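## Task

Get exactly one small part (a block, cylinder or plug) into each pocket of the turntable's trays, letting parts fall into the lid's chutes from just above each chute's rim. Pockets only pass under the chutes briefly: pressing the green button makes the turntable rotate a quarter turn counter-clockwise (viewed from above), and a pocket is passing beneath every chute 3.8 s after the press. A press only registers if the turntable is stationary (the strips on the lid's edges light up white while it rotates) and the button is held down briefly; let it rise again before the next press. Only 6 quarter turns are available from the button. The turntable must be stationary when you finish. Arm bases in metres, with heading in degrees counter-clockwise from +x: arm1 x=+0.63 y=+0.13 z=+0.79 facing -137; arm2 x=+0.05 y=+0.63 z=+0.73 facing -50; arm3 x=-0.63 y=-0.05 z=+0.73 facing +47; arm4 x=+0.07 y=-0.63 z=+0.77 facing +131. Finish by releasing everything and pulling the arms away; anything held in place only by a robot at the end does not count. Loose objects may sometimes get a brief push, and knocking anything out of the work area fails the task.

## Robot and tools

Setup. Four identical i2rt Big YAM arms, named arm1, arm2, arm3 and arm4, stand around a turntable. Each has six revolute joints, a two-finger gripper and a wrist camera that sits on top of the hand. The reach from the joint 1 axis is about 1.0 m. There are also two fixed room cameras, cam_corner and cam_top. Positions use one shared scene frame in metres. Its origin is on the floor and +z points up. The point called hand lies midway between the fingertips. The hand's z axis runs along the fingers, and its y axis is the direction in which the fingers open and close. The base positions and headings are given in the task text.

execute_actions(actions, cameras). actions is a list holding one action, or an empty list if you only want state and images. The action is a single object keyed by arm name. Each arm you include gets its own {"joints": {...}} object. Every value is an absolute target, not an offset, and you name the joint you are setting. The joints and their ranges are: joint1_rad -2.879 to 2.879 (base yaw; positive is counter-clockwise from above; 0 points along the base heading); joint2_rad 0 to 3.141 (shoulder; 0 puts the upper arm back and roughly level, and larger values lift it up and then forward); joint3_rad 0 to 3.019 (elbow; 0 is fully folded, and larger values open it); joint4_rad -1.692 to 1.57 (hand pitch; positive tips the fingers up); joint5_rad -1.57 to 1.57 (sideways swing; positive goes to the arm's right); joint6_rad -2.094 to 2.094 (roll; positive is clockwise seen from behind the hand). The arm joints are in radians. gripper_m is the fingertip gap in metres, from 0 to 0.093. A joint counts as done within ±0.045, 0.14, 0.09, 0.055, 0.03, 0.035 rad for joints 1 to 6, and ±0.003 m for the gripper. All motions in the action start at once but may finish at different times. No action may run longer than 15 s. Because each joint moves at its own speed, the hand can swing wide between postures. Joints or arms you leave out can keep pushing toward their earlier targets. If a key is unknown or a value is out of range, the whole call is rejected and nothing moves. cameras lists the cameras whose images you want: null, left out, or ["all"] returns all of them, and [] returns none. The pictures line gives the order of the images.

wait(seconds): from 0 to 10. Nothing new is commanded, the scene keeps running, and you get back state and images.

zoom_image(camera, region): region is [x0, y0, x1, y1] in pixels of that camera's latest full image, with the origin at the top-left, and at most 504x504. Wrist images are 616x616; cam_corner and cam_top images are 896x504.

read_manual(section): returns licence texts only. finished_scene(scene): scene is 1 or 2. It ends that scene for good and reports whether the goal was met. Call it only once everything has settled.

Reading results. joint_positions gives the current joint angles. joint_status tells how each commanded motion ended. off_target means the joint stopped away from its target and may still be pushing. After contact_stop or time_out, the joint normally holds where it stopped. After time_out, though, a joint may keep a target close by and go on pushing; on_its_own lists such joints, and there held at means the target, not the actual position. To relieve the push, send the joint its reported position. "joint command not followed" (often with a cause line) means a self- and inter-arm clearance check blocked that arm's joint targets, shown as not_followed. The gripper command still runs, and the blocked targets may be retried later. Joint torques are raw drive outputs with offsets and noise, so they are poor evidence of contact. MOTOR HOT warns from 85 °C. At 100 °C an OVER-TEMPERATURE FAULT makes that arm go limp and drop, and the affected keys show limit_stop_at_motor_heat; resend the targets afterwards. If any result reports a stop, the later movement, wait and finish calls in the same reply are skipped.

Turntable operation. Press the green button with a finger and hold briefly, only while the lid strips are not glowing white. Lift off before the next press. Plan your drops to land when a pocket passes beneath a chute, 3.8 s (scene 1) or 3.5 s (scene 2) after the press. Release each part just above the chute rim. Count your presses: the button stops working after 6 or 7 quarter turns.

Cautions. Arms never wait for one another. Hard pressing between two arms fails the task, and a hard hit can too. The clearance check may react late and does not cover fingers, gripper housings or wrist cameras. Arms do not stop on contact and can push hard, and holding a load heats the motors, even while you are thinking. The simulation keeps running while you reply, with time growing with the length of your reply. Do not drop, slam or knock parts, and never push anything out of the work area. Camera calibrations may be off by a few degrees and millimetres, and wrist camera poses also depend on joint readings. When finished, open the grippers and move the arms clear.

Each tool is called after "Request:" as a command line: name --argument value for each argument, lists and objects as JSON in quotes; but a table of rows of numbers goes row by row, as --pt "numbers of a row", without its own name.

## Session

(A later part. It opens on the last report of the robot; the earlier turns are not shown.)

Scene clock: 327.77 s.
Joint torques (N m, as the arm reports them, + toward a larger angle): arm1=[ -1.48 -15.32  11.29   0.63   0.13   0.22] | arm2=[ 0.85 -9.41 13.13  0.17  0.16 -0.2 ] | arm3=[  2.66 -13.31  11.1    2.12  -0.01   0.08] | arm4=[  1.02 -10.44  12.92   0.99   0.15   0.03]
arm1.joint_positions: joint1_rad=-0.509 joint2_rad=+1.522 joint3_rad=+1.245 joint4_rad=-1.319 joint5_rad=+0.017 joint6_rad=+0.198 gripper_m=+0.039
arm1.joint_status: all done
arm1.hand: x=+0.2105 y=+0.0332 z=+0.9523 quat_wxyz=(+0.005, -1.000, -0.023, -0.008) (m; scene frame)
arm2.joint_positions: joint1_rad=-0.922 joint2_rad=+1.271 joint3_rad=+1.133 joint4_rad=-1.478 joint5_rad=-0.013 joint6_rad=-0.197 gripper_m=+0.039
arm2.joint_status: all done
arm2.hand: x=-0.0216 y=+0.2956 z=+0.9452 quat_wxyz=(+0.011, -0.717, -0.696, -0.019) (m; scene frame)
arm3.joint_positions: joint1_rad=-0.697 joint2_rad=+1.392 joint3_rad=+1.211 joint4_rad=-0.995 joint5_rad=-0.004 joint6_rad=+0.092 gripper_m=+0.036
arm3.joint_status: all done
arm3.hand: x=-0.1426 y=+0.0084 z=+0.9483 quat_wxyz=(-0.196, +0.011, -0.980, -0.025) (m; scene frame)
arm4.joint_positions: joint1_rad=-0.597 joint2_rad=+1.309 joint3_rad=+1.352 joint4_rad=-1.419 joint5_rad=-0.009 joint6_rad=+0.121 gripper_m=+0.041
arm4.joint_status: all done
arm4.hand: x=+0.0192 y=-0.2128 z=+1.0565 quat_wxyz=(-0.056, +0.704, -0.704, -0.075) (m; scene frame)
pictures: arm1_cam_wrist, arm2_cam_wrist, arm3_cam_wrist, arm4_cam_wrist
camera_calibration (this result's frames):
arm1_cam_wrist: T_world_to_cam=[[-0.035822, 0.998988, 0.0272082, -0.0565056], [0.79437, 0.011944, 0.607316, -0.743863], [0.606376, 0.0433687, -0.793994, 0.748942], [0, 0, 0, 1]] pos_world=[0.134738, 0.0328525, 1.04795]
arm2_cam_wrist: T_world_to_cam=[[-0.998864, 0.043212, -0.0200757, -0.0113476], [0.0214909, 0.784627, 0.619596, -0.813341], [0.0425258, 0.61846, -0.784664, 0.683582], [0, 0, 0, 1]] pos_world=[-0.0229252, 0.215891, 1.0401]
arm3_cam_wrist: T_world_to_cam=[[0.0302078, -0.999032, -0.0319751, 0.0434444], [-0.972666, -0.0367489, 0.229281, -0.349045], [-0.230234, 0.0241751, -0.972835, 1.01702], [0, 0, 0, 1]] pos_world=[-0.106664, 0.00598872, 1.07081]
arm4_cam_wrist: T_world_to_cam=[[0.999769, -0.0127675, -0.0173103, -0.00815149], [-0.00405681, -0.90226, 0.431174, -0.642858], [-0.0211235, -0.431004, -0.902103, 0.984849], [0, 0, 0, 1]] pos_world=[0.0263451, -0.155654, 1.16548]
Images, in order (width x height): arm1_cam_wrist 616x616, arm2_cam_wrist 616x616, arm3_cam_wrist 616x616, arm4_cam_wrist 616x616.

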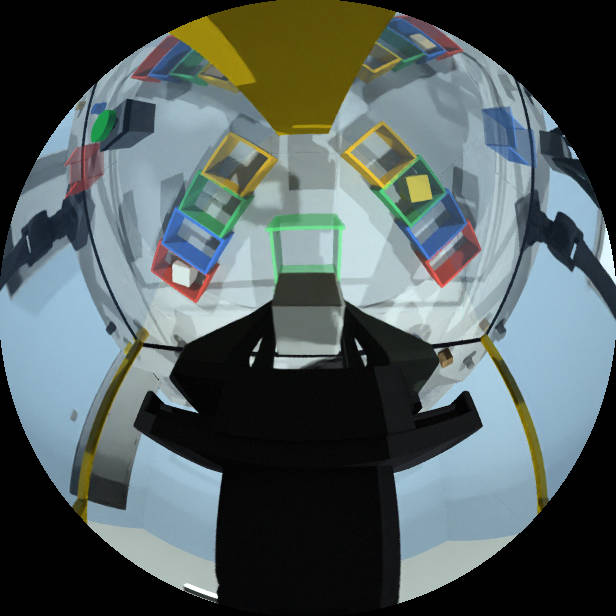

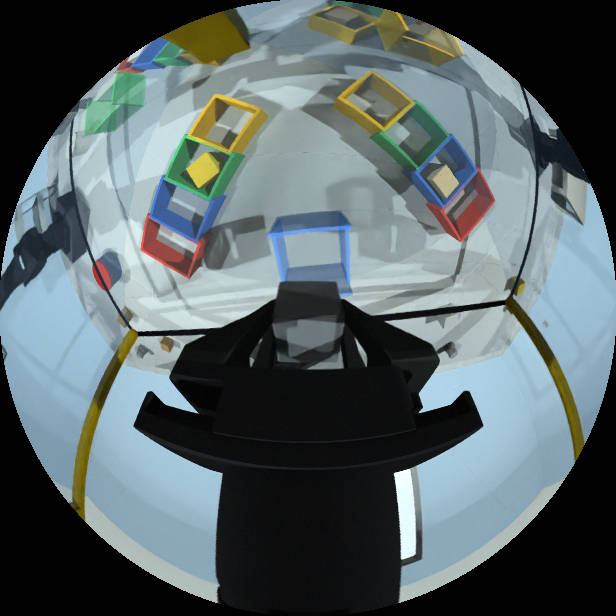

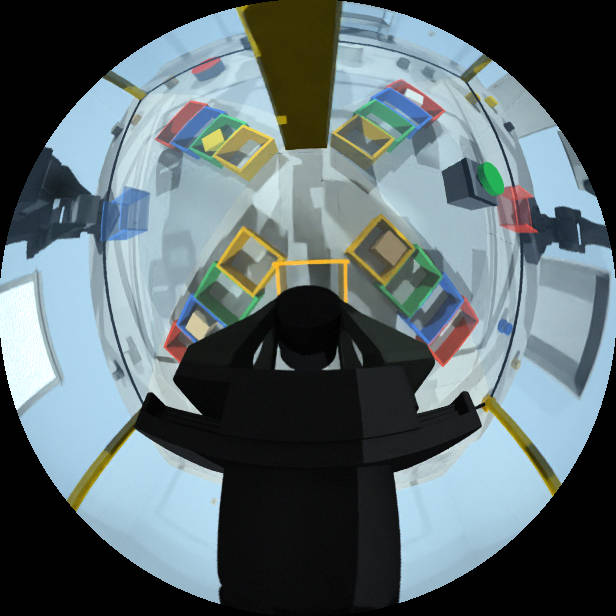

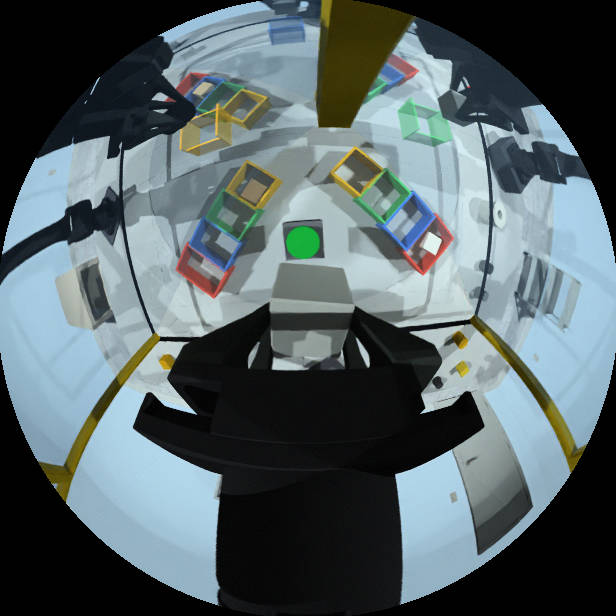

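Request:
execute_actions --actions '[{"arm2":{"joints":{"joint4_rad":-1.42}},"arm3":{"joints":{"joint4_rad":-0.945}},"arm4":{"joints":{"joint2_rad":1.495}}}]' --cameras '[]'

Request:
execute_actions --actions '[{"arm4":{"joints":{"joint2_rad":1.625}}}]' --cameras '["cam_top"]'

Request:
execute_actions --actions '[{"arm4":{"joints":{"joint2_rad":1.42}}}]' --cameras '[]'

Request:
execute_actions --actions '[{"arm4":{"joints":{"joint1_rad":-0.556,"joint2_rad":1.15,"joint3_rad":0.97,"joint4_rad":-1.355}}}]' --cameras '[]'

Request:
wait --seconds 0.73

Request:
execute_actions --actions '[{"arm1":{"joints":{"gripper_m":0.075}},"arm2":{"joints":{"gripper_m":0.075}},"arm3":{"joints":{"gripper_m":0.075}},"arm4":{"joints":{"gripper_m":0.075}}}]' --cameras '[]'

Request:
execute_actions --actions '[{"arm1":{"joints":{"joint2_rad":0.9,"joint3_rad":0.95,"joint4_rad":-1.6,"joint6_rad":0}},"arm2":{"joints":{"joint2_rad":0.9,"joint3_rad":1.0,"joint4_rad":-1.65,"joint6_rad":0}},"arm3":{"joints":{"joint2_rad":0.9,"joint3_rad":1.0,"joint4_rad":-1.65,"joint6_rad":0}},"arm4":{"joints":{"joint2_rad":0.9,"joint3_rad":0.95,"joint4_rad":-1.6,"joint6_rad":0}}}]' --cameras '["cam_top"]'

Scene clock: 343.37 s.
Joint torques (N m, as the arm reports them, + toward a larger angle): arm1=[ -1.44 -15.26  11.34   0.62   0.12   0.22] | arm2=[ 0.99 -9.47 13.22  0.56  0.19 -0.18] | arm3=[  2.14 -13.06  11.16   2.19   0.01   0.1 ] | arm4=[  0.7  -14.04  11.09   0.52   0.19   0.01]
arm1.joint_positions: joint1_rad=-0.509 joint2_rad=+1.522 joint3_rad=+1.245 joint4_rad=-1.319 joint5_rad=+0.017 joint6_rad=+0.198 gripper_m=+0.039
arm1.joint_status: not commanded
arm1.hand: x=+0.2105 y=+0.0332 z=+0.9523 quat_wxyz=(+0.005, -1.000, -0.023, -0.008) (m; scene frame)
arm2.joint_positions: joint1_rad=-0.922 joint2_rad=+1.271 joint3_rad=+1.133 joint4_rad=-1.429 joint5_rad=-0.013 joint6_rad=-0.197 gripper_m=+0.039
arm2.joint_status: all done
arm2.hand: x=-0.0242 y=+0.2840 z=+0.9449 quat_wxyz=(-0.002, -0.717, -0.697, +0.001) (m; scene frame)
arm3.joint_positions: joint1_rad=-0.697 joint2_rad=+1.392 joint3_rad=+1.211 joint4_rad=-0.966 joint5_rad=-0.004 joint6_rad=+0.092 gripper_m=+0.036
arm3.joint_status: all done
arm3.hand: x=-0.1362 y=+0.0091 z=+0.9512 quat_wxyz=(-0.210, +0.011, -0.977, -0.027) (m; scene frame)
arm4.joint_positions: joint1_rad=-0.597 joint2_rad=+1.515 joint3_rad=+1.371 joint4_rad=-1.419 joint5_rad=-0.009 joint6_rad=+0.121 gripper_m=+0.041
arm4.joint_status: all done
arm4.hand: x=+0.0161 y=-0.1836 z=+0.9790 quat_wxyz=(+0.001, +0.706, -0.708, -0.002) (m; scene frame)
pictures: none
No camera images: the call's "cameras" was empty. Leave "cameras" out to get every camera's image.

Scene clock: 344.17 s.
Joint torques (N m, as the arm reports them, + toward a larger angle): arm1=[ -1.47 -15.29  11.34   0.62   0.12   0.22] | arm2=[ 0.8  -9.63 13.19  0.56  0.16 -0.19] | arm3=[  2.43 -12.78  11.07   2.15   0.     0.09] | arm4=[  0.86 -12.78   9.99   0.49   0.14   0.  ]
arm1.joint_positions: joint1_rad=-0.509 joint2_rad=+1.522 joint3_rad=+1.245 joint4_rad=-1.319 joint5_rad=+0.017 joint6_rad=+0.198 gripper_m=+0.039
arm1.joint_status: not commanded
arm1.hand: x=+0.2105 y=+0.0332 z=+0.9523 quat_wxyz=(+0.005, -1.000, -0.023, -0.008) (m; scene frame)
arm2.joint_positions: joint1_rad=-0.922 joint2_rad=+1.271 joint3_rad=+1.133 joint4_rad=-1.429 joint5_rad=-0.013 joint6_rad=-0.197 gripper_m=+0.039
arm2.joint_status: not commanded
arm2.hand: x=-0.0242 y=+0.2840 z=+0.9449 quat_wxyz=(-0.002, -0.717, -0.697, +0.001) (m; scene frame)
arm3.joint_positions: joint1_rad=-0.697 joint2_rad=+1.392 joint3_rad=+1.211 joint4_rad=-0.966 joint5_rad=-0.004 joint6_rad=+0.092 gripper_m=+0.036
arm3.joint_status: not commanded
arm3.hand: x=-0.1362 y=+0.0091 z=+0.9512 quat_wxyz=(-0.210, +0.011, -0.977, -0.027) (m; scene frame)
arm4.joint_positions: joint1_rad=-0.597 joint2_rad=+1.618 joint3_rad=+1.381 joint4_rad=-1.424 joint5_rad=-0.008 joint6_rad=+0.121 gripper_m=+0.040
arm4.joint_status: all done
arm4.hand: x=+0.0154 y=-0.1756 z=+0.9381 quat_wxyz=(+0.031, +0.705, -0.707, +0.037) (m; scene frame)
pictures: cam_top
Images, in order (width x height): cam_top 896x504.

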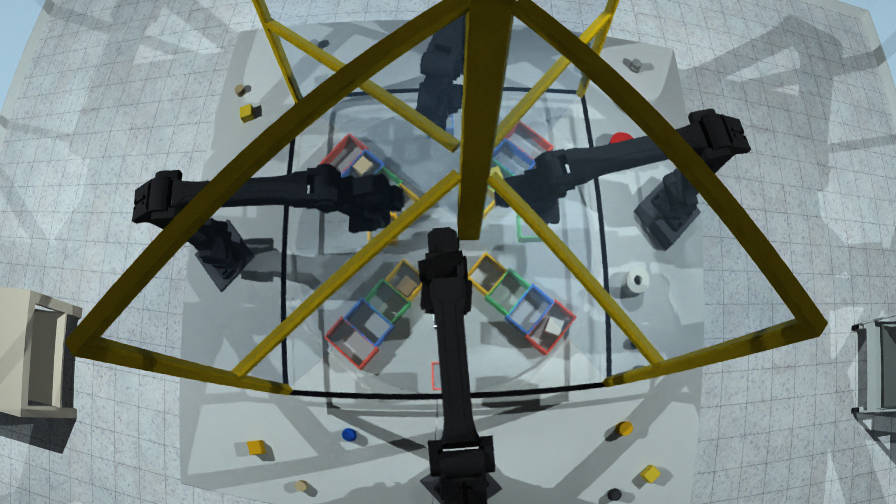

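Scene clock: 345.37 s.
Joint torques (N m, as the arm reports them, + toward a larger angle): arm1=[ -1.37 -15.28  11.34   0.63   0.12   0.23] | arm2=[ 0.71 -9.65 13.18  0.51  0.17 -0.19] | arm3=[  2.28 -13.1   11.22   2.22   0.02   0.11] | arm4=[  0.57 -11.18  10.53   0.82   0.12   0.  ]
arm1.joint_positions: joint1_rad=-0.509 joint2_rad=+1.522 joint3_rad=+1.245 joint4_rad=-1.319 joint5_rad=+0.017 joint6_rad=+0.198 gripper_m=+0.039
arm1.joint_status: not commanded
arm1.hand: x=+0.2105 y=+0.0332 z=+0.9523 quat_wxyz=(+0.005, -1.000, -0.023, -0.008) (m; scene frame)
arm2.joint_positions: joint1_rad=-0.922 joint2_rad=+1.271 joint3_rad=+1.133 joint4_rad=-1.429 joint5_rad=-0.013 joint6_rad=-0.197 gripper_m=+0.039
arm2.joint_status: not commanded
arm2.hand: x=-0.0242 y=+0.2840 z=+0.9449 quat_wxyz=(-0.002, -0.717, -0.697, +0.001) (m; scene frame)
arm3.joint_positions: joint1_rad=-0.697 joint2_rad=+1.392 joint3_rad=+1.211 joint4_rad=-0.966 joint5_rad=-0.004 joint6_rad=+0.092 gripper_m=+0.036
arm3.joint_status: not commanded
arm3.hand: x=-0.1362 y=+0.0091 z=+0.9512 quat_wxyz=(-0.210, +0.011, -0.977, -0.027) (m; scene frame)
arm4.joint_positions: joint1_rad=-0.597 joint2_rad=+1.419 joint3_rad=+1.381 joint4_rad=-1.422 joint5_rad=-0.008 joint6_rad=+0.121 gripper_m=+0.040
arm4.joint_status: all done
arm4.hand: x=+0.0168 y=-0.1911 z=+1.0236 quat_wxyz=(-0.031, +0.706, -0.707, -0.042) (m; scene frame)
pictures: none
No camera images: the call's "cameras" was empty. Leave "cameras" out to get every camera's image.

Scene clock: 346.57 s.
Joint torques (N m, as the arm reports them, + toward a larger angle): arm1=[ -1.41 -15.34  11.34   0.62   0.13   0.22] | arm2=[ 0.79 -9.47 13.24  0.5   0.17 -0.18] | arm3=[  2.22 -13.02  11.06   2.19   0.02   0.08] | arm4=[ 0.57 -8.05  7.95  0.48  0.12 -0.02]
arm1.joint_positions: joint1_rad=-0.509 joint2_rad=+1.522 joint3_rad=+1.245 joint4_rad=-1.319 joint5_rad=+0.017 joint6_rad=+0.198 gripper_m=+0.039
arm1.joint_status: not commanded
arm1.hand: x=+0.2105 y=+0.0332 z=+0.9523 quat_wxyz=(+0.005, -1.000, -0.023, -0.008) (m; scene frame)
arm2.joint_positions: joint1_rad=-0.922 joint2_rad=+1.271 joint3_rad=+1.133 joint4_rad=-1.429 joint5_rad=-0.013 joint6_rad=-0.197 gripper_m=+0.039
arm2.joint_status: not commanded
arm2.hand: x=-0.0242 y=+0.2840 z=+0.9449 quat_wxyz=(-0.002, -0.717, -0.697, +0.001) (m; scene frame)
arm3.joint_positions: joint1_rad=-0.697 joint2_rad=+1.392 joint3_rad=+1.211 joint4_rad=-0.966 joint5_rad=-0.004 joint6_rad=+0.092 gripper_m=+0.036
arm3.joint_status: not commanded
arm3.hand: x=-0.1362 y=+0.0091 z=+0.9512 quat_wxyz=(-0.210, +0.011, -0.977, -0.027) (m; scene frame)
arm4.joint_positions: joint1_rad=-0.557 joint2_rad=+1.153 joint3_rad=+0.963 joint4_rad=-1.364 joint5_rad=-0.008 joint6_rad=+0.121 gripper_m=+0.040
arm4.joint_status: all done
arm4.hand: x=+0.0205 y=-0.3234 z=+0.9543 quat_wxyz=(-0.001, +0.720, -0.694, -0.005) (m; scene frame)
pictures: none
No camera images: the call's "cameras" was empty. Leave "cameras" out to get every camera's image.

Scene clock: 347.30 s.
Joint torques (N m, as the arm reports them, + toward a larger angle): arm1=[ -1.38 -15.26  11.32   0.62   0.12   0.22] | arm2=[ 0.94 -9.56 13.26  0.59  0.17 -0.17] | arm3=[  2.02 -13.07  11.09   2.25  -0.01   0.06] | arm4=[ 0.69 -7.34  8.1   0.59  0.13 -0.01]
arm1.joint_positions: joint1_rad=-0.509 joint2_rad=+1.522 joint3_rad=+1.245 joint4_rad=-1.319 joint5_rad=+0.017 joint6_rad=+0.198 gripper_m=+0.039
arm1.joint_status: not commanded
arm1.hand: x=+0.2105 y=+0.0332 z=+0.9523 quat_wxyz=(+0.005, -1.000, -0.023, -0.008) (m; scene frame)
arm2.joint_positions: joint1_rad=-0.922 joint2_rad=+1.271 joint3_rad=+1.133 joint4_rad=-1.429 joint5_rad=-0.013 joint6_rad=-0.197 gripper_m=+0.039
arm2.joint_status: not commanded
arm2.hand: x=-0.0242 y=+0.2840 z=+0.9449 quat_wxyz=(-0.002, -0.717, -0.697, +0.001) (m; scene frame)
arm3.joint_positions: joint1_rad=-0.697 joint2_rad=+1.392 joint3_rad=+1.211 joint4_rad=-0.966 joint5_rad=-0.004 joint6_rad=+0.092 gripper_m=+0.036
arm3.joint_status: not commanded
arm3.hand: x=-0.1362 y=+0.0091 z=+0.9512 quat_wxyz=(-0.210, +0.011, -0.977, -0.027) (m; scene frame)
arm4.joint_positions: joint1_rad=-0.557 joint2_rad=+1.153 joint3_rad=+0.963 joint4_rad=-1.364 joint5_rad=-0.008 joint6_rad=+0.121 gripper_m=+0.040
arm4.joint_status: all done
arm4.hand: x=+0.0205 y=-0.3234 z=+0.9543 quat_wxyz=(-0.001, +0.720, -0.694, -0.005) (m; scene frame)
wait: 0.73 s; at rest by 0.27 s
pictures: arm1_cam_wrist, arm2_cam_wrist, arm3_cam_wrist, arm4_cam_wrist, cam_corner, cam_top
camera_calibration (this result's frames):
arm1_cam_wrist: T_world_to_cam=[[-0.035822, 0.998988, 0.0272082, -0.0565056], [0.79437, 0.011944, 0.607316, -0.743863], [0.606376, 0.0433687, -0.793994, 0.748942], [0, 0, 0, 1]] pos_world=[0.134738, 0.0328525, 1.04795]
arm2_cam_wrist: T_world_to_cam=[[-0.999057, 0.0419526, -0.0112272, -0.0215304], [0.0276036, 0.813, 0.58161, -0.776038], [0.0335278, 0.580751, -0.813391, 0.72831], [0, 0, 0, 1]] pos_world=[-0.0245073, 0.208855, 1.04351]
arm3_cam_wrist: T_world_to_cam=[[0.0310202, -0.998925, -0.0344353, 0.0465282], [-0.978869, -0.0373282, 0.201055, -0.317352], [-0.202124, 0.0274709, -0.978975, 1.03091], [0, 0, 0, 1]] pos_world=[-0.103716, 0.00631191, 1.07465]
arm4_cam_wrist: T_world_to_cam=[[0.999664, 0.0250807, 0.00647378, -0.023075], [0.0165933, -0.811974, 0.583458, -0.815137], [0.0198901, -0.583155, -0.812117, 0.709011], [0, 0, 0, 1]] pos_world=[0.0224908, -0.247828, 1.05155]
Images, in order (width x height): arm1_cam_wrist 616x616, arm2_cam_wrist 616x616, arm3_cam_wrist 616x616, arm4_cam_wrist 616x616, cam_corner 896x504, cam_top 896x504.

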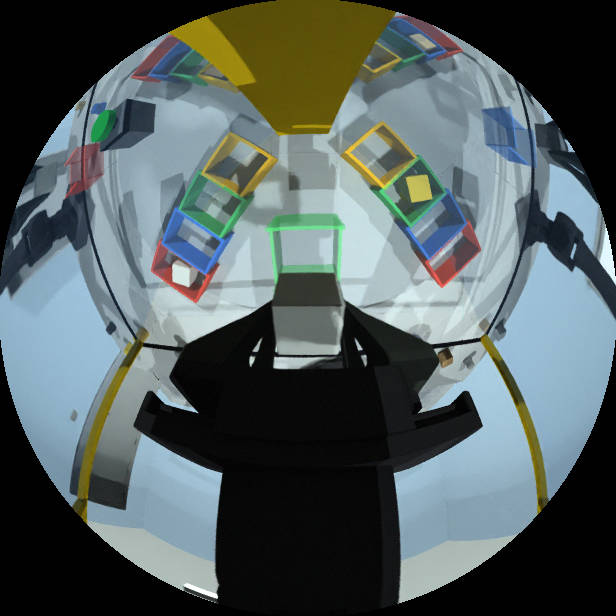

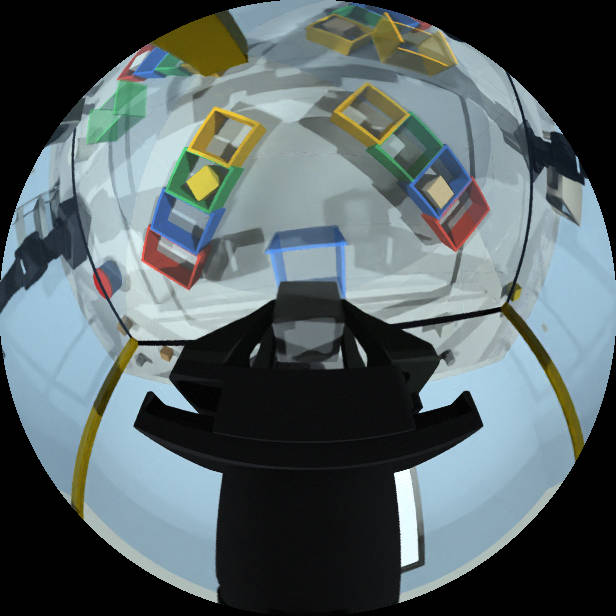

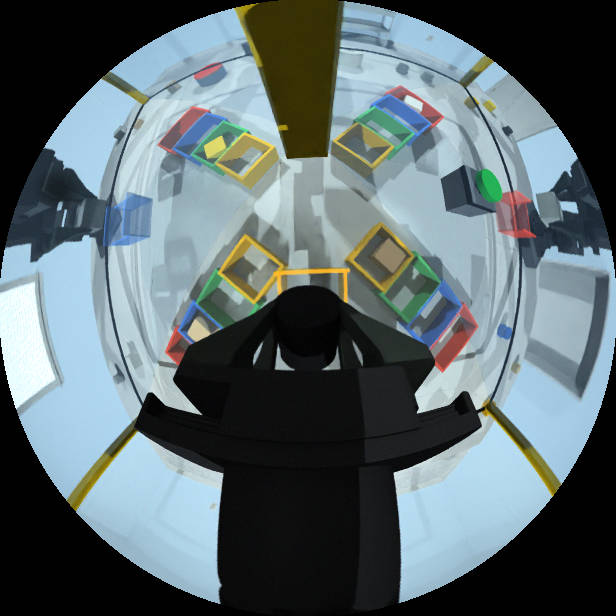

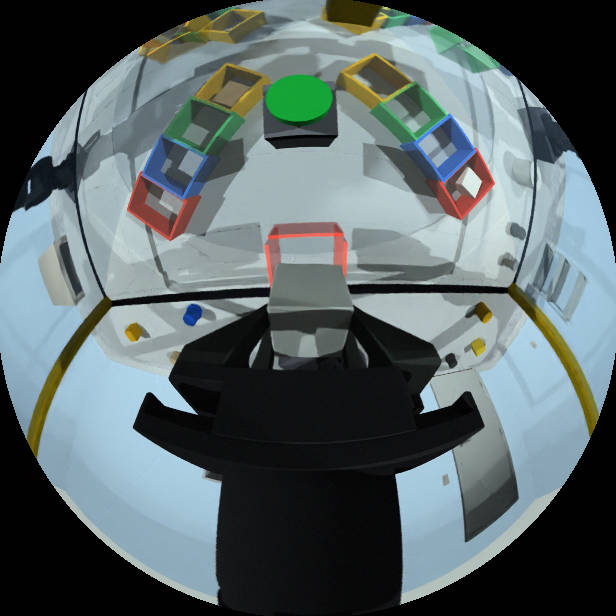

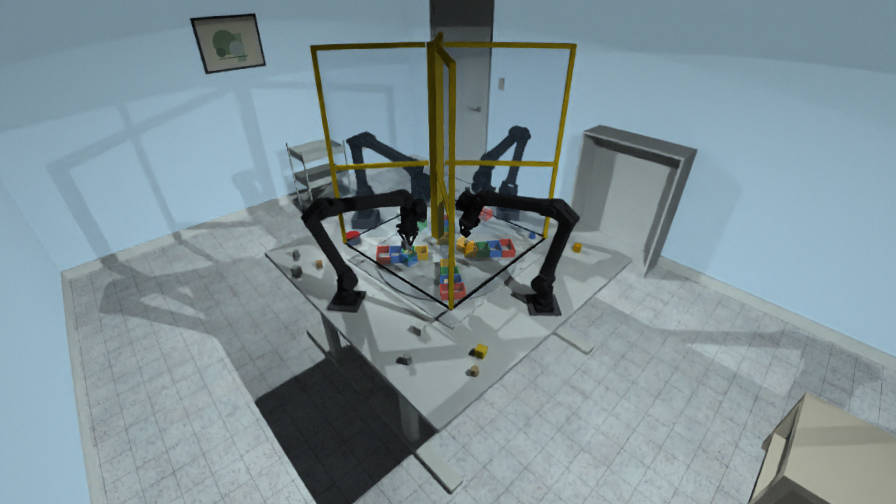

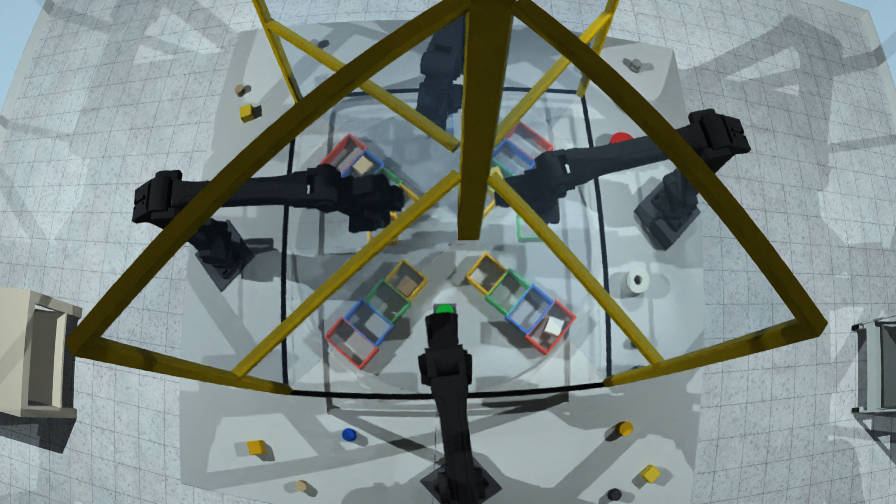

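Scene clock: 347.97 s.
Joint torques (N m, as the arm reports them, + toward a larger angle): arm1=[ -1.43 -15.27  11.33   0.6    0.12   0.22] | arm2=[ 0.91 -9.72 13.26  0.56  0.17 -0.18] | arm3=[  1.93 -13.21  11.13   2.12   0.     0.1 ] | arm4=[ 1.22 -7.25  8.09  0.5   0.15  0.  ]
arm1.joint_positions: joint1_rad=-0.509 joint2_rad=+1.522 joint3_rad=+1.245 joint4_rad=-1.319 joint5_rad=+0.017 joint6_rad=+0.198 gripper_m=+0.075
arm1.joint_status: all done
arm1.hand: x=+0.2105 y=+0.0332 z=+0.9523 quat_wxyz=(+0.005, -1.000, -0.023, -0.008) (m; scene frame)
arm2.joint_positions: joint1_rad=-0.922 joint2_rad=+1.271 joint3_rad=+1.133 joint4_rad=-1.429 joint5_rad=-0.013 joint6_rad=-0.197 gripper_m=+0.075
arm2.joint_status: all done
arm2.hand: x=-0.0243 y=+0.2840 z=+0.9449 quat_wxyz=(-0.002, -0.717, -0.697, +0.001) (m; scene frame)
arm3.joint_positions: joint1_rad=-0.697 joint2_rad=+1.392 joint3_rad=+1.211 joint4_rad=-0.966 joint5_rad=-0.004 joint6_rad=+0.093 gripper_m=+0.075
arm3.joint_status: all done
arm3.hand: x=-0.1362 y=+0.0091 z=+0.9512 quat_wxyz=(-0.210, +0.011, -0.977, -0.027) (m; scene frame)
arm4.joint_positions: joint1_rad=-0.557 joint2_rad=+1.153 joint3_rad=+0.963 joint4_rad=-1.364 joint5_rad=-0.008 joint6_rad=+0.121 gripper_m=+0.075
arm4.joint_status: all done
arm4.hand: x=+0.0205 y=-0.3234 z=+0.9543 quat_wxyz=(-0.001, +0.720, -0.694, -0.005) (m; scene frame)
pictures: none
No camera images: the call's "cameras" was empty. Leave "cameras" out to get every camera's image.

Scene clock: 349.33 s.
Joint torques (N m, as the arm reports them, + toward a larger angle): arm1=[-1.52 -1.88  9.51 -0.13  0.11 -0.03] | arm2=[ 0.75 -2.61  9.25  0.1   0.19  0.15] | arm3=[ 2.43 -2.65  7.79  0.05 -0.01 -0.11] | arm4=[ 0.26 -3.53  8.17 -0.28  0.11 -0.21]
arm1.joint_positions: joint1_rad=-0.509 joint2_rad=+0.891 joint3_rad=+0.948 joint4_rad=-1.589 joint5_rad=+0.017 joint6_rad=+0.013 gripper_m=+0.075
arm1.joint_status: all done
arm1.hand: x=+0.4098 y=+0.0838 z=+1.0330 quat_wxyz=(+0.000, -0.993, -0.115, +0.024) (m; scene frame)
arm2.joint_positions: joint1_rad=-0.922 joint2_rad=+0.884 joint3_rad=+1.004 joint4_rad=-1.645 joint5_rad=-0.013 joint6_rad=-0.014 gripper_m=+0.075
arm2.joint_status: all done
arm2.hand: x=+0.0053 y=+0.4100 z=+0.9974 quat_wxyz=(-0.015, -0.778, -0.628, +0.017) (m; scene frame)
arm3.joint_positions: joint1_rad=-0.697 joint2_rad=+0.895 joint3_rad=+1.001 joint4_rad=-1.637 joint5_rad=-0.004 joint6_rad=+0.009 gripper_m=+0.075
arm3.joint_status: all done
arm3.hand: x=-0.4050 y=-0.0223 z=+0.9914 quat_wxyz=(-0.022, +0.053, -0.998, -0.006) (m; scene frame)
arm4.joint_positions: joint1_rad=-0.557 joint2_rad=+0.896 joint3_rad=+0.947 joint4_rad=-1.589 joint5_rad=-0.008 joint6_rad=+0.011 gripper_m=+0.075
arm4.joint_status: all done
arm4.hand: x=+0.0331 y=-0.4037 z=+1.0114 quat_wxyz=(-0.007, +0.758, -0.653, -0.012) (m; scene frame)
pictures: cam_top
Images, in order (width x height): cam_top 896x504.

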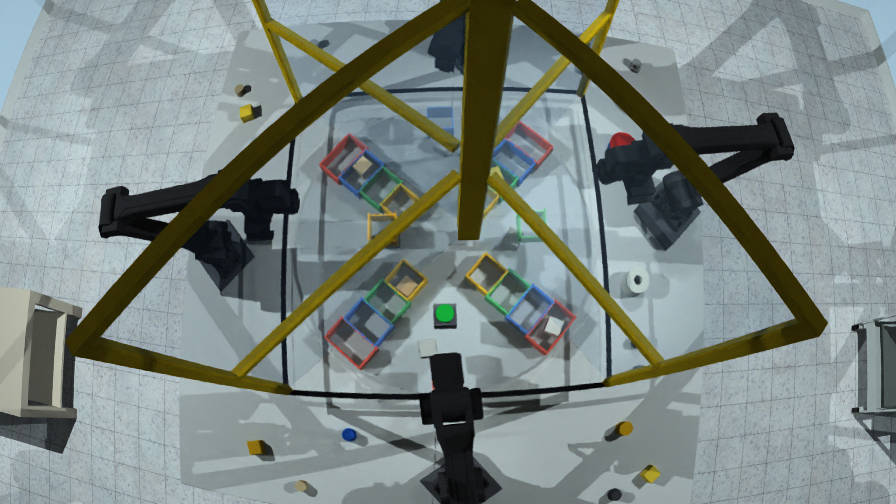

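Request:
execute_actions --actions '[{"arm1":{"joints":{"joint1_rad":0.56}},"arm2":{"joints":{"joint1_rad":-2.022}},"arm3":{"joints":{"joint1_rad":-2.142}},"arm4":{"joints":{"joint1_rad":-2.308}}}]' --cameras '["cam_top"]'

Request:
execute_actions --actions '[{"arm1":{"joints":{"joint2_rad":1.485,"joint3_rad":0.87,"joint4_rad":-0.925}},"arm2":{"joints":{"joint2_rad":1.524,"joint3_rad":1.11,"joint4_rad":-1.115}},"arm3":{"joints":{"joint2_rad":1.87,"joint3_rad":1.58,"joint4_rad":-1.23}},"arm4":{"joints":{"joint2_rad":1.865,"joint3_rad":1.48,"joint4_rad":-1.12}}}]' --cameras '["arm1_cam_wrist","arm2_cam_wrist","arm3_cam_wrist","arm4_cam_wrist"]'

Scene clock: 379.07 s.
Joint torques (N m, as the arm reports them, + toward a larger angle): arm1=[ 0.03 -2.12  9.52 -0.16  0.11  0.  ] | arm2=[ 0.08 -2.56  9.31  0.14  0.15  0.12] | arm3=[ 0.65 -3.29  7.84  0.02 -0.03 -0.05] | arm4=[ 0.43 -3.7   7.89 -0.4   0.13 -0.16]
arm1.joint_positions: joint1_rad=+0.551 joint2_rad=+0.893 joint3_rad=+0.948 joint4_rad=-1.589 joint5_rad=+0.017 joint6_rad=+0.012 gripper_m=+0.075
arm1.joint_status: all done
arm1.hand: x=+0.5680 y=-0.0831 z=+1.0337 quat_wxyz=(-0.008, -0.798, -0.602, +0.025) (m; scene frame)
arm2.joint_positions: joint1_rad=-2.017 joint2_rad=+0.886 joint3_rad=+1.004 joint4_rad=-1.645 joint5_rad=-0.013 joint6_rad=-0.012 gripper_m=+0.075
arm2.joint_status: all done
arm2.hand: x=-0.1635 y=+0.5722 z=+0.9993 quat_wxyz=(-0.007, -0.991, -0.131, +0.026) (m; scene frame)
arm3.joint_positions: joint1_rad=-2.134 joint2_rad=+0.897 joint3_rad=+1.001 joint4_rad=-1.637 joint5_rad=-0.003 joint6_rad=+0.007 gripper_m=+0.075
arm3.joint_status: all done
arm3.hand: x=-0.5746 y=-0.2696 z=+0.9888 quat_wxyz=(-0.016, -0.616, -0.787, +0.007) (m; scene frame)
arm4.joint_positions: joint1_rad=-2.305 joint2_rad=+0.897 joint3_rad=+0.947 joint4_rad=-1.589 joint5_rad=-0.008 joint6_rad=+0.008 gripper_m=+0.075
arm4.joint_status: all done
arm4.hand: x=+0.2981 y=-0.6318 z=+1.0140 quat_wxyz=(-0.019, -0.013, -1.000, -0.001) (m; scene frame)
pictures: cam_top
Images, in order (width x height): cam_top 896x504.

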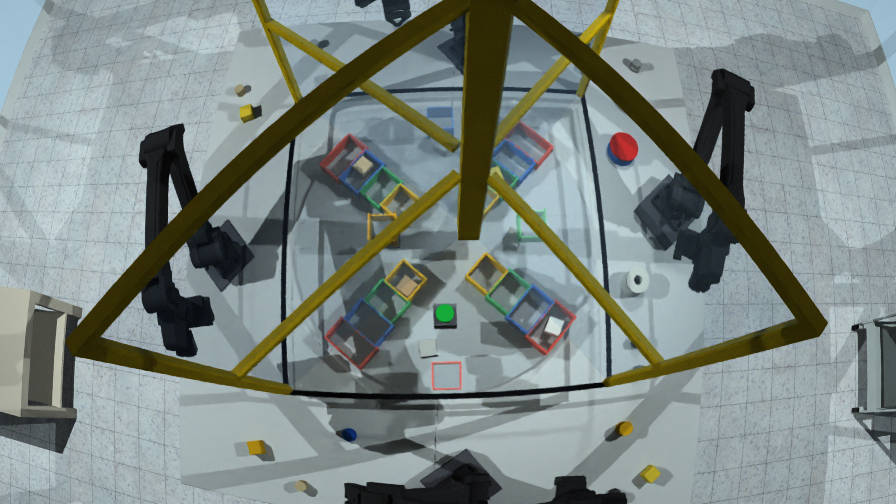

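Scene clock: 380.83 s.
Joint torques (N m, as the arm reports them, + toward a larger angle): arm1=[ -0.04 -11.72   8.21   0.95   0.11   0.  ] | arm2=[  0.03 -11.44  11.76   0.54   0.16   0.14] | arm3=[  0.65 -19.12  10.24   0.75  -0.07  -0.05] | arm4=[  0.52 -18.44   9.62   0.59   0.14  -0.16]
arm1.joint_positions: joint1_rad=+0.551 joint2_rad=+1.489 joint3_rad=+0.865 joint4_rad=-0.940 joint5_rad=+0.017 joint6_rad=+0.012 gripper_m=+0.075
arm1.joint_status: all done
arm1.hand: x=+0.5294 y=-0.2227 z=+0.8364 quat_wxyz=(+0.002, -0.798, -0.602, +0.013) (m; scene frame)
arm2.joint_positions: joint1_rad=-2.017 joint2_rad=+1.526 joint3_rad=+1.075 joint4_rad=-1.124 joint5_rad=-0.013 joint6_rad=-0.012 gripper_m=+0.075
arm2.joint_status: all done
arm2.hand: x=-0.3500 y=+0.5256 z=+0.8343 quat_wxyz=(-0.004, -0.991, -0.130, +0.002) (m; scene frame)
arm3.joint_positions: joint1_rad=-2.134 joint2_rad=+1.880 joint3_rad=+1.537 joint4_rad=-1.237 joint5_rad=-0.003 joint6_rad=+0.007 gripper_m=+0.075
arm3.joint_status: all done
arm3.hand: x=-0.4922 y=-0.5899 z=+0.8210 quat_wxyz=(+0.003, -0.617, -0.787, -0.007) (m; scene frame)
arm4.joint_positions: joint1_rad=-2.305 joint2_rad=+1.889 joint3_rad=+1.440 joint4_rad=-1.129 joint5_rad=-0.008 joint6_rad=+0.008 gripper_m=+0.075
arm4.joint_status: all done
arm4.hand: x=+0.6184 y=-0.6388 z=+0.8309 quat_wxyz=(+0.000, -0.013, -1.000, -0.001) (m; scene frame)
pictures: arm1_cam_wrist, arm2_cam_wrist, arm3_cam_wrist, arm4_cam_wrist
camera_calibration (this result's frames):
arm1_cam_wrist: T_world_to_cam=[[-0.957452, 0.286473, 0.0349148, 0.536581], [0.253094, 0.775377, 0.578562, -0.443166], [0.138671, 0.562782, -0.81489, 0.855379], [0, 0, 0, 1]] pos_world=[0.507298, -0.291487, 0.934705]
arm2_cam_wrist: T_world_to_cam=[[-0.246006, 0.969122, -0.0168269, -0.577397], [0.786524, 0.20974, 0.580852, -0.315821], [0.566445, 0.129658, -0.813836, 0.932893], [0, 0, 0, 1]] pos_world=[-0.422076, 0.504851, 0.932951]
arm3_cam_wrist: T_world_to_cam=[[-0.970033, -0.242933, 0.00441068, -0.623925], [-0.192205, 0.77833, 0.597712, -0.119374], [-0.148637, 0.578952, -0.801699, 1.05408], [0, 0, 0, 1]] pos_world=[-0.471498, -0.668921, 0.919158]
arm4_cam_wrist: T_world_to_cam=[[-0.039504, -0.999176, 0.00932834, -0.626189], [-0.805762, 0.0373753, 0.591059, 0.0355968], [-0.59092, 0.0158328, -0.806575, 1.16878], [0, 0, 0, 1]] pos_world=[0.694601, -0.645508, 0.92751]
Images, in order (width x height): arm1_cam_wrist 616x616, arm2_cam_wrist 616x616, arm3_cam_wrist 616x616, arm4_cam_wrist 616x616.

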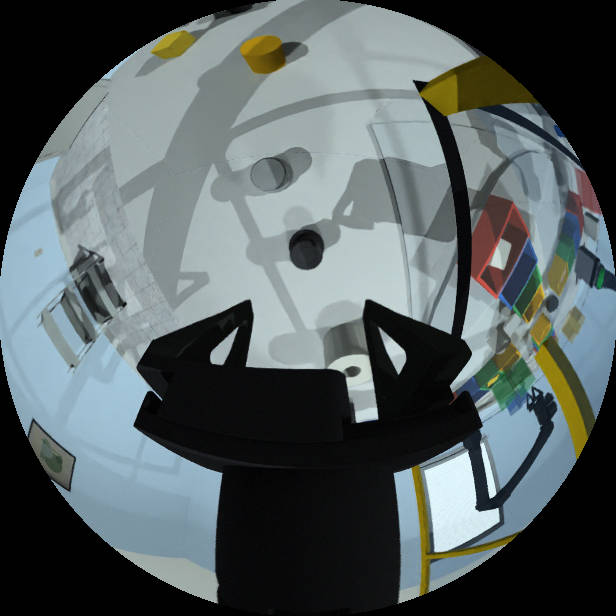

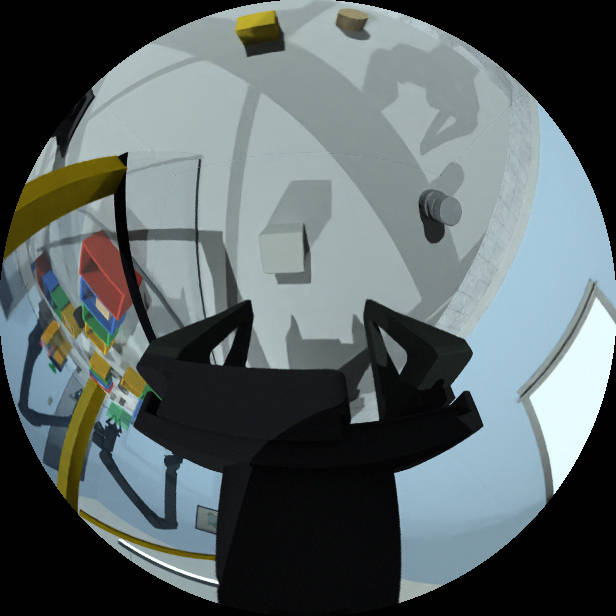

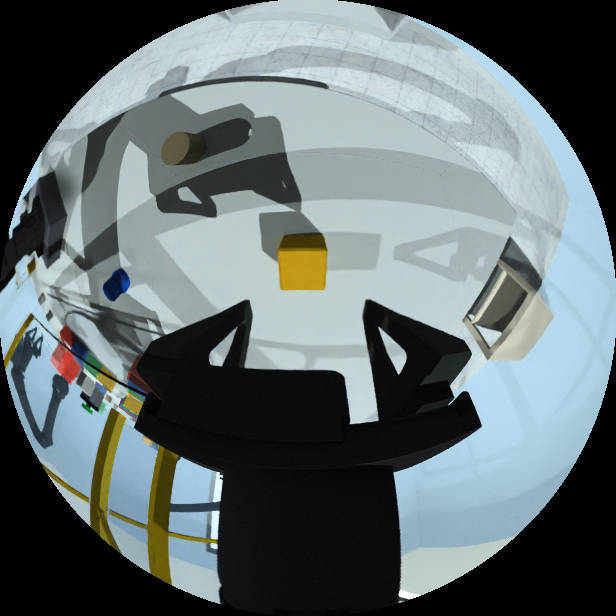

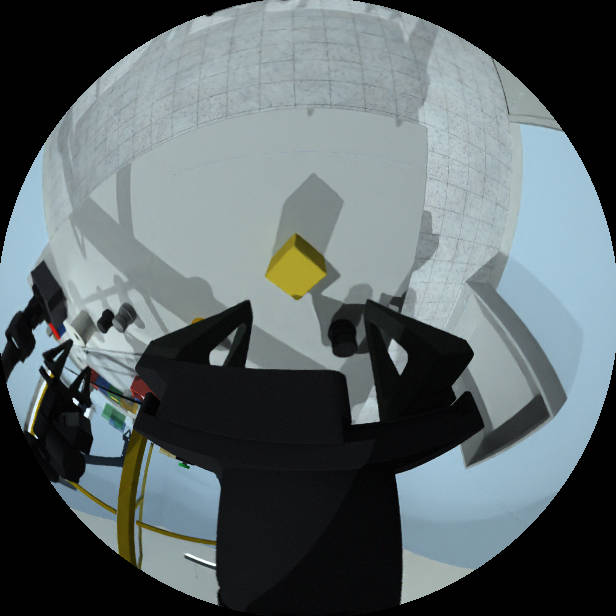

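Request:
execute_actions --actions '[{"arm1":{"joints":{"gripper_m":0.08}},"arm2":{"joints":{"joint1_rad":-1.95}},"arm3":{"joints":{"joint1_rad":-2.118}},"arm4":{"joints":{"joint1_rad":-2.285,"joint6_rad":0.8}}}]' --cameras '[]'

Request:
execute_actions --actions '[{"arm1":{"joints":{"joint2_rad":1.658,"joint3_rad":0.806,"joint4_rad":-0.69}},"arm2":{"joints":{"joint2_rad":1.663,"joint3_rad":0.978,"joint4_rad":-0.877}},"arm3":{"joints":{"joint2_rad":1.948,"joint3_rad":1.438,"joint4_rad":-1.033}},"arm4":{"joints":{"joint2_rad":1.965,"joint3_rad":1.355,"joint4_rad":-0.927}}}]' --cameras '["arm1_cam_wrist","arm2_cam_wrist","arm3_cam_wrist","arm4_cam_wrist"]'

Scene clock: 397.17 s.
Joint torques (N m, as the arm reports them, + toward a larger angle): arm1=[ -0.06 -11.61   8.22   0.97   0.12  -0.01] | arm2=[  0.16 -11.31  11.83   0.5    0.16   0.13] | arm3=[  2.34 -19.54  10.47   0.77  -0.06  -0.07] | arm4=[  0.78 -18.62   9.74   0.48   0.21   0.03]
arm1.joint_positions: joint1_rad=+0.551 joint2_rad=+1.489 joint3_rad=+0.865 joint4_rad=-0.940 joint5_rad=+0.017 joint6_rad=+0.012 gripper_m=+0.080
arm1.joint_status: all done
arm1.hand: x=+0.5294 y=-0.2227 z=+0.8364 quat_wxyz=(+0.002, -0.798, -0.602, +0.013) (m; scene frame)
arm2.joint_positions: joint1_rad=-1.947 joint2_rad=+1.526 joint3_rad=+1.075 joint4_rad=-1.124 joint5_rad=-0.013 joint6_rad=-0.012 gripper_m=+0.075
arm2.joint_status: all done
arm2.hand: x=-0.3416 y=+0.4973 z=+0.8341 quat_wxyz=(-0.004, -0.986, -0.166, +0.002) (m; scene frame)
arm3.joint_positions: joint1_rad=-2.132 joint2_rad=+1.880 joint3_rad=+1.537 joint4_rad=-1.237 joint5_rad=-0.003 joint6_rad=+0.007 gripper_m=+0.075
arm3.joint_status: all done
arm3.hand: x=-0.4910 y=-0.5896 z=+0.8210 quat_wxyz=(+0.003, -0.616, -0.788, -0.007) (m; scene frame)
arm4.joint_positions: joint1_rad=-2.290 joint2_rad=+1.889 joint3_rad=+1.440 joint4_rad=-1.129 joint5_rad=-0.008 joint6_rad=+0.789 gripper_m=+0.075
arm4.joint_status: all done
arm4.hand: x=+0.6184 y=-0.6307 z=+0.8309 quat_wxyz=(+0.001, -0.386, -0.922, -0.001) (m; scene frame)
pictures: none
No camera images: the call's "cameras" was empty. Leave "cameras" out to get every camera's image.

Scene clock: 398.33 s.
Joint torques (N m, as the arm reports them, + toward a larger angle): arm1=[ -0.06 -14.     6.84   0.92   0.11   0.  ] | arm2=[  0.39 -12.71   7.95   0.6    0.17   0.13] | arm3=[  2.56 -20.62   7.24   1.13  -0.08  -0.08] | arm4=[  0.97 -18.61   6.82   0.69   0.19   0.05]
arm1.joint_positions: joint1_rad=+0.551 joint2_rad=+1.672 joint3_rad=+0.798 joint4_rad=-0.705 joint5_rad=+0.017 joint6_rad=+0.012 gripper_m=+0.080
arm1.joint_status: all done
arm1.hand: x=+0.5289 y=-0.2241 z=+0.7536 quat_wxyz=(+0.006, -0.798, -0.602, +0.007) (m; scene frame)
arm2.joint_positions: joint1_rad=-1.947 joint2_rad=+1.671 joint3_rad=+0.973 joint4_rad=-0.885 joint5_rad=-0.013 joint6_rad=-0.012 gripper_m=+0.075
arm2.joint_status: all done
arm2.hand: x=-0.3437 y=+0.4972 z=+0.7437 quat_wxyz=(-0.003, -0.986, -0.166, -0.002) (m; scene frame)
arm3.joint_positions: joint1_rad=-2.132 joint2_rad=+1.961 joint3_rad=+1.429 joint4_rad=-1.048 joint5_rad=-0.003 joint6_rad=+0.007 gripper_m=+0.075
arm3.joint_status: all done
arm3.hand: x=-0.4916 y=-0.5854 z=+0.7396 quat_wxyz=(+0.003, -0.616, -0.788, -0.008) (m; scene frame)
arm4.joint_positions: joint1_rad=-2.290 joint2_rad=+1.987 joint3_rad=+1.346 joint4_rad=-0.941 joint5_rad=-0.008 joint6_rad=+0.790 gripper_m=+0.075
arm4.joint_status: all done
arm4.hand: x=+0.6118 y=-0.6312 z=+0.7485 quat_wxyz=(+0.003, -0.387, -0.922, +0.000) (m; scene frame)
pictures: arm1_cam_wrist, arm2_cam_wrist, arm3_cam_wrist, arm4_cam_wrist
camera_calibration (this result's frames):
arm1_cam_wrist: T_world_to_cam=[[-0.957582, 0.285995, 0.0352649, 0.53906], [0.25082, 0.766981, 0.590618, -0.403803], [0.141866, 0.574411, -0.80618, 0.783182], [0, 0, 0, 1]] pos_world=[0.506369, -0.294327, 0.85087]
arm2_cam_wrist: T_world_to_cam=[[-0.313904, 0.949317, -0.0161637, -0.563836], [0.764726, 0.262883, 0.588291, -0.301686], [0.562724, 0.172306, -0.808488, 0.832843], [0, 0, 0, 1]] pos_world=[-0.414944, 0.471063, 0.841709]
arm3_cam_wrist: T_world_to_cam=[[-0.969472, -0.245162, 0.00440527, -0.622935], [-0.193827, 0.777229, 0.59862, -0.0762198], [-0.150183, 0.579491, -0.801021, 0.985354], [0, 0, 0, 1]] pos_world=[-0.470708, -0.664484, 0.83766]
arm4_cam_wrist: T_world_to_cam=[[-0.721624, -0.692136, 0.0143787, -0.0107207], [-0.550064, 0.585863, 0.595142, 0.265435], [-0.420343, 0.421559, -0.803492, 1.24769], [0, 0, 0, 1]] pos_world=[0.662726, -0.688903, 0.844689]
Images, in order (width x height): arm1_cam_wrist 616x616, arm2_cam_wrist 616x616, arm3_cam_wrist 616x616, arm4_cam_wrist 616x616.

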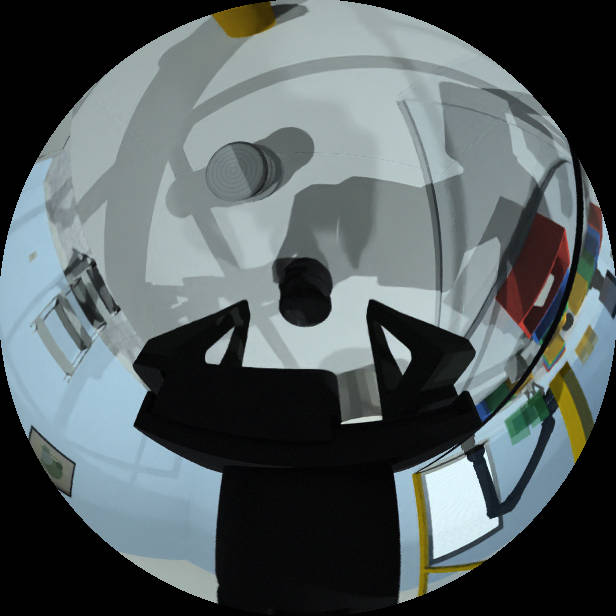

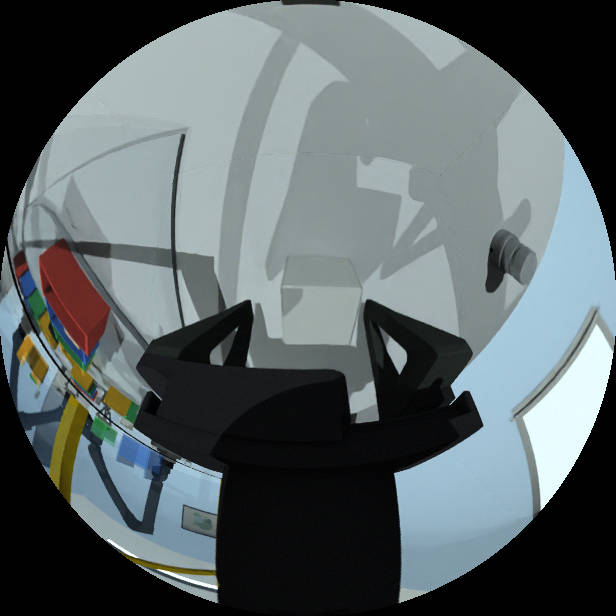

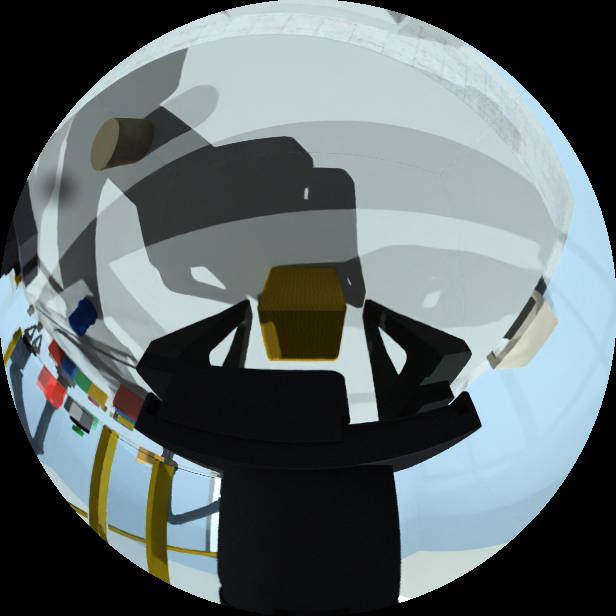

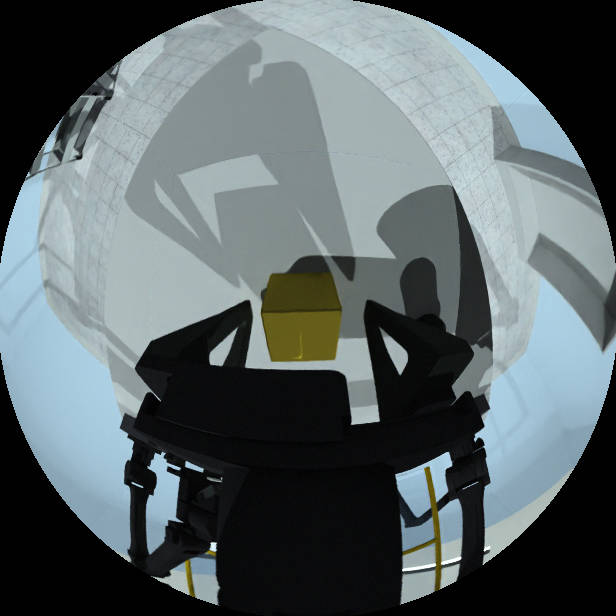

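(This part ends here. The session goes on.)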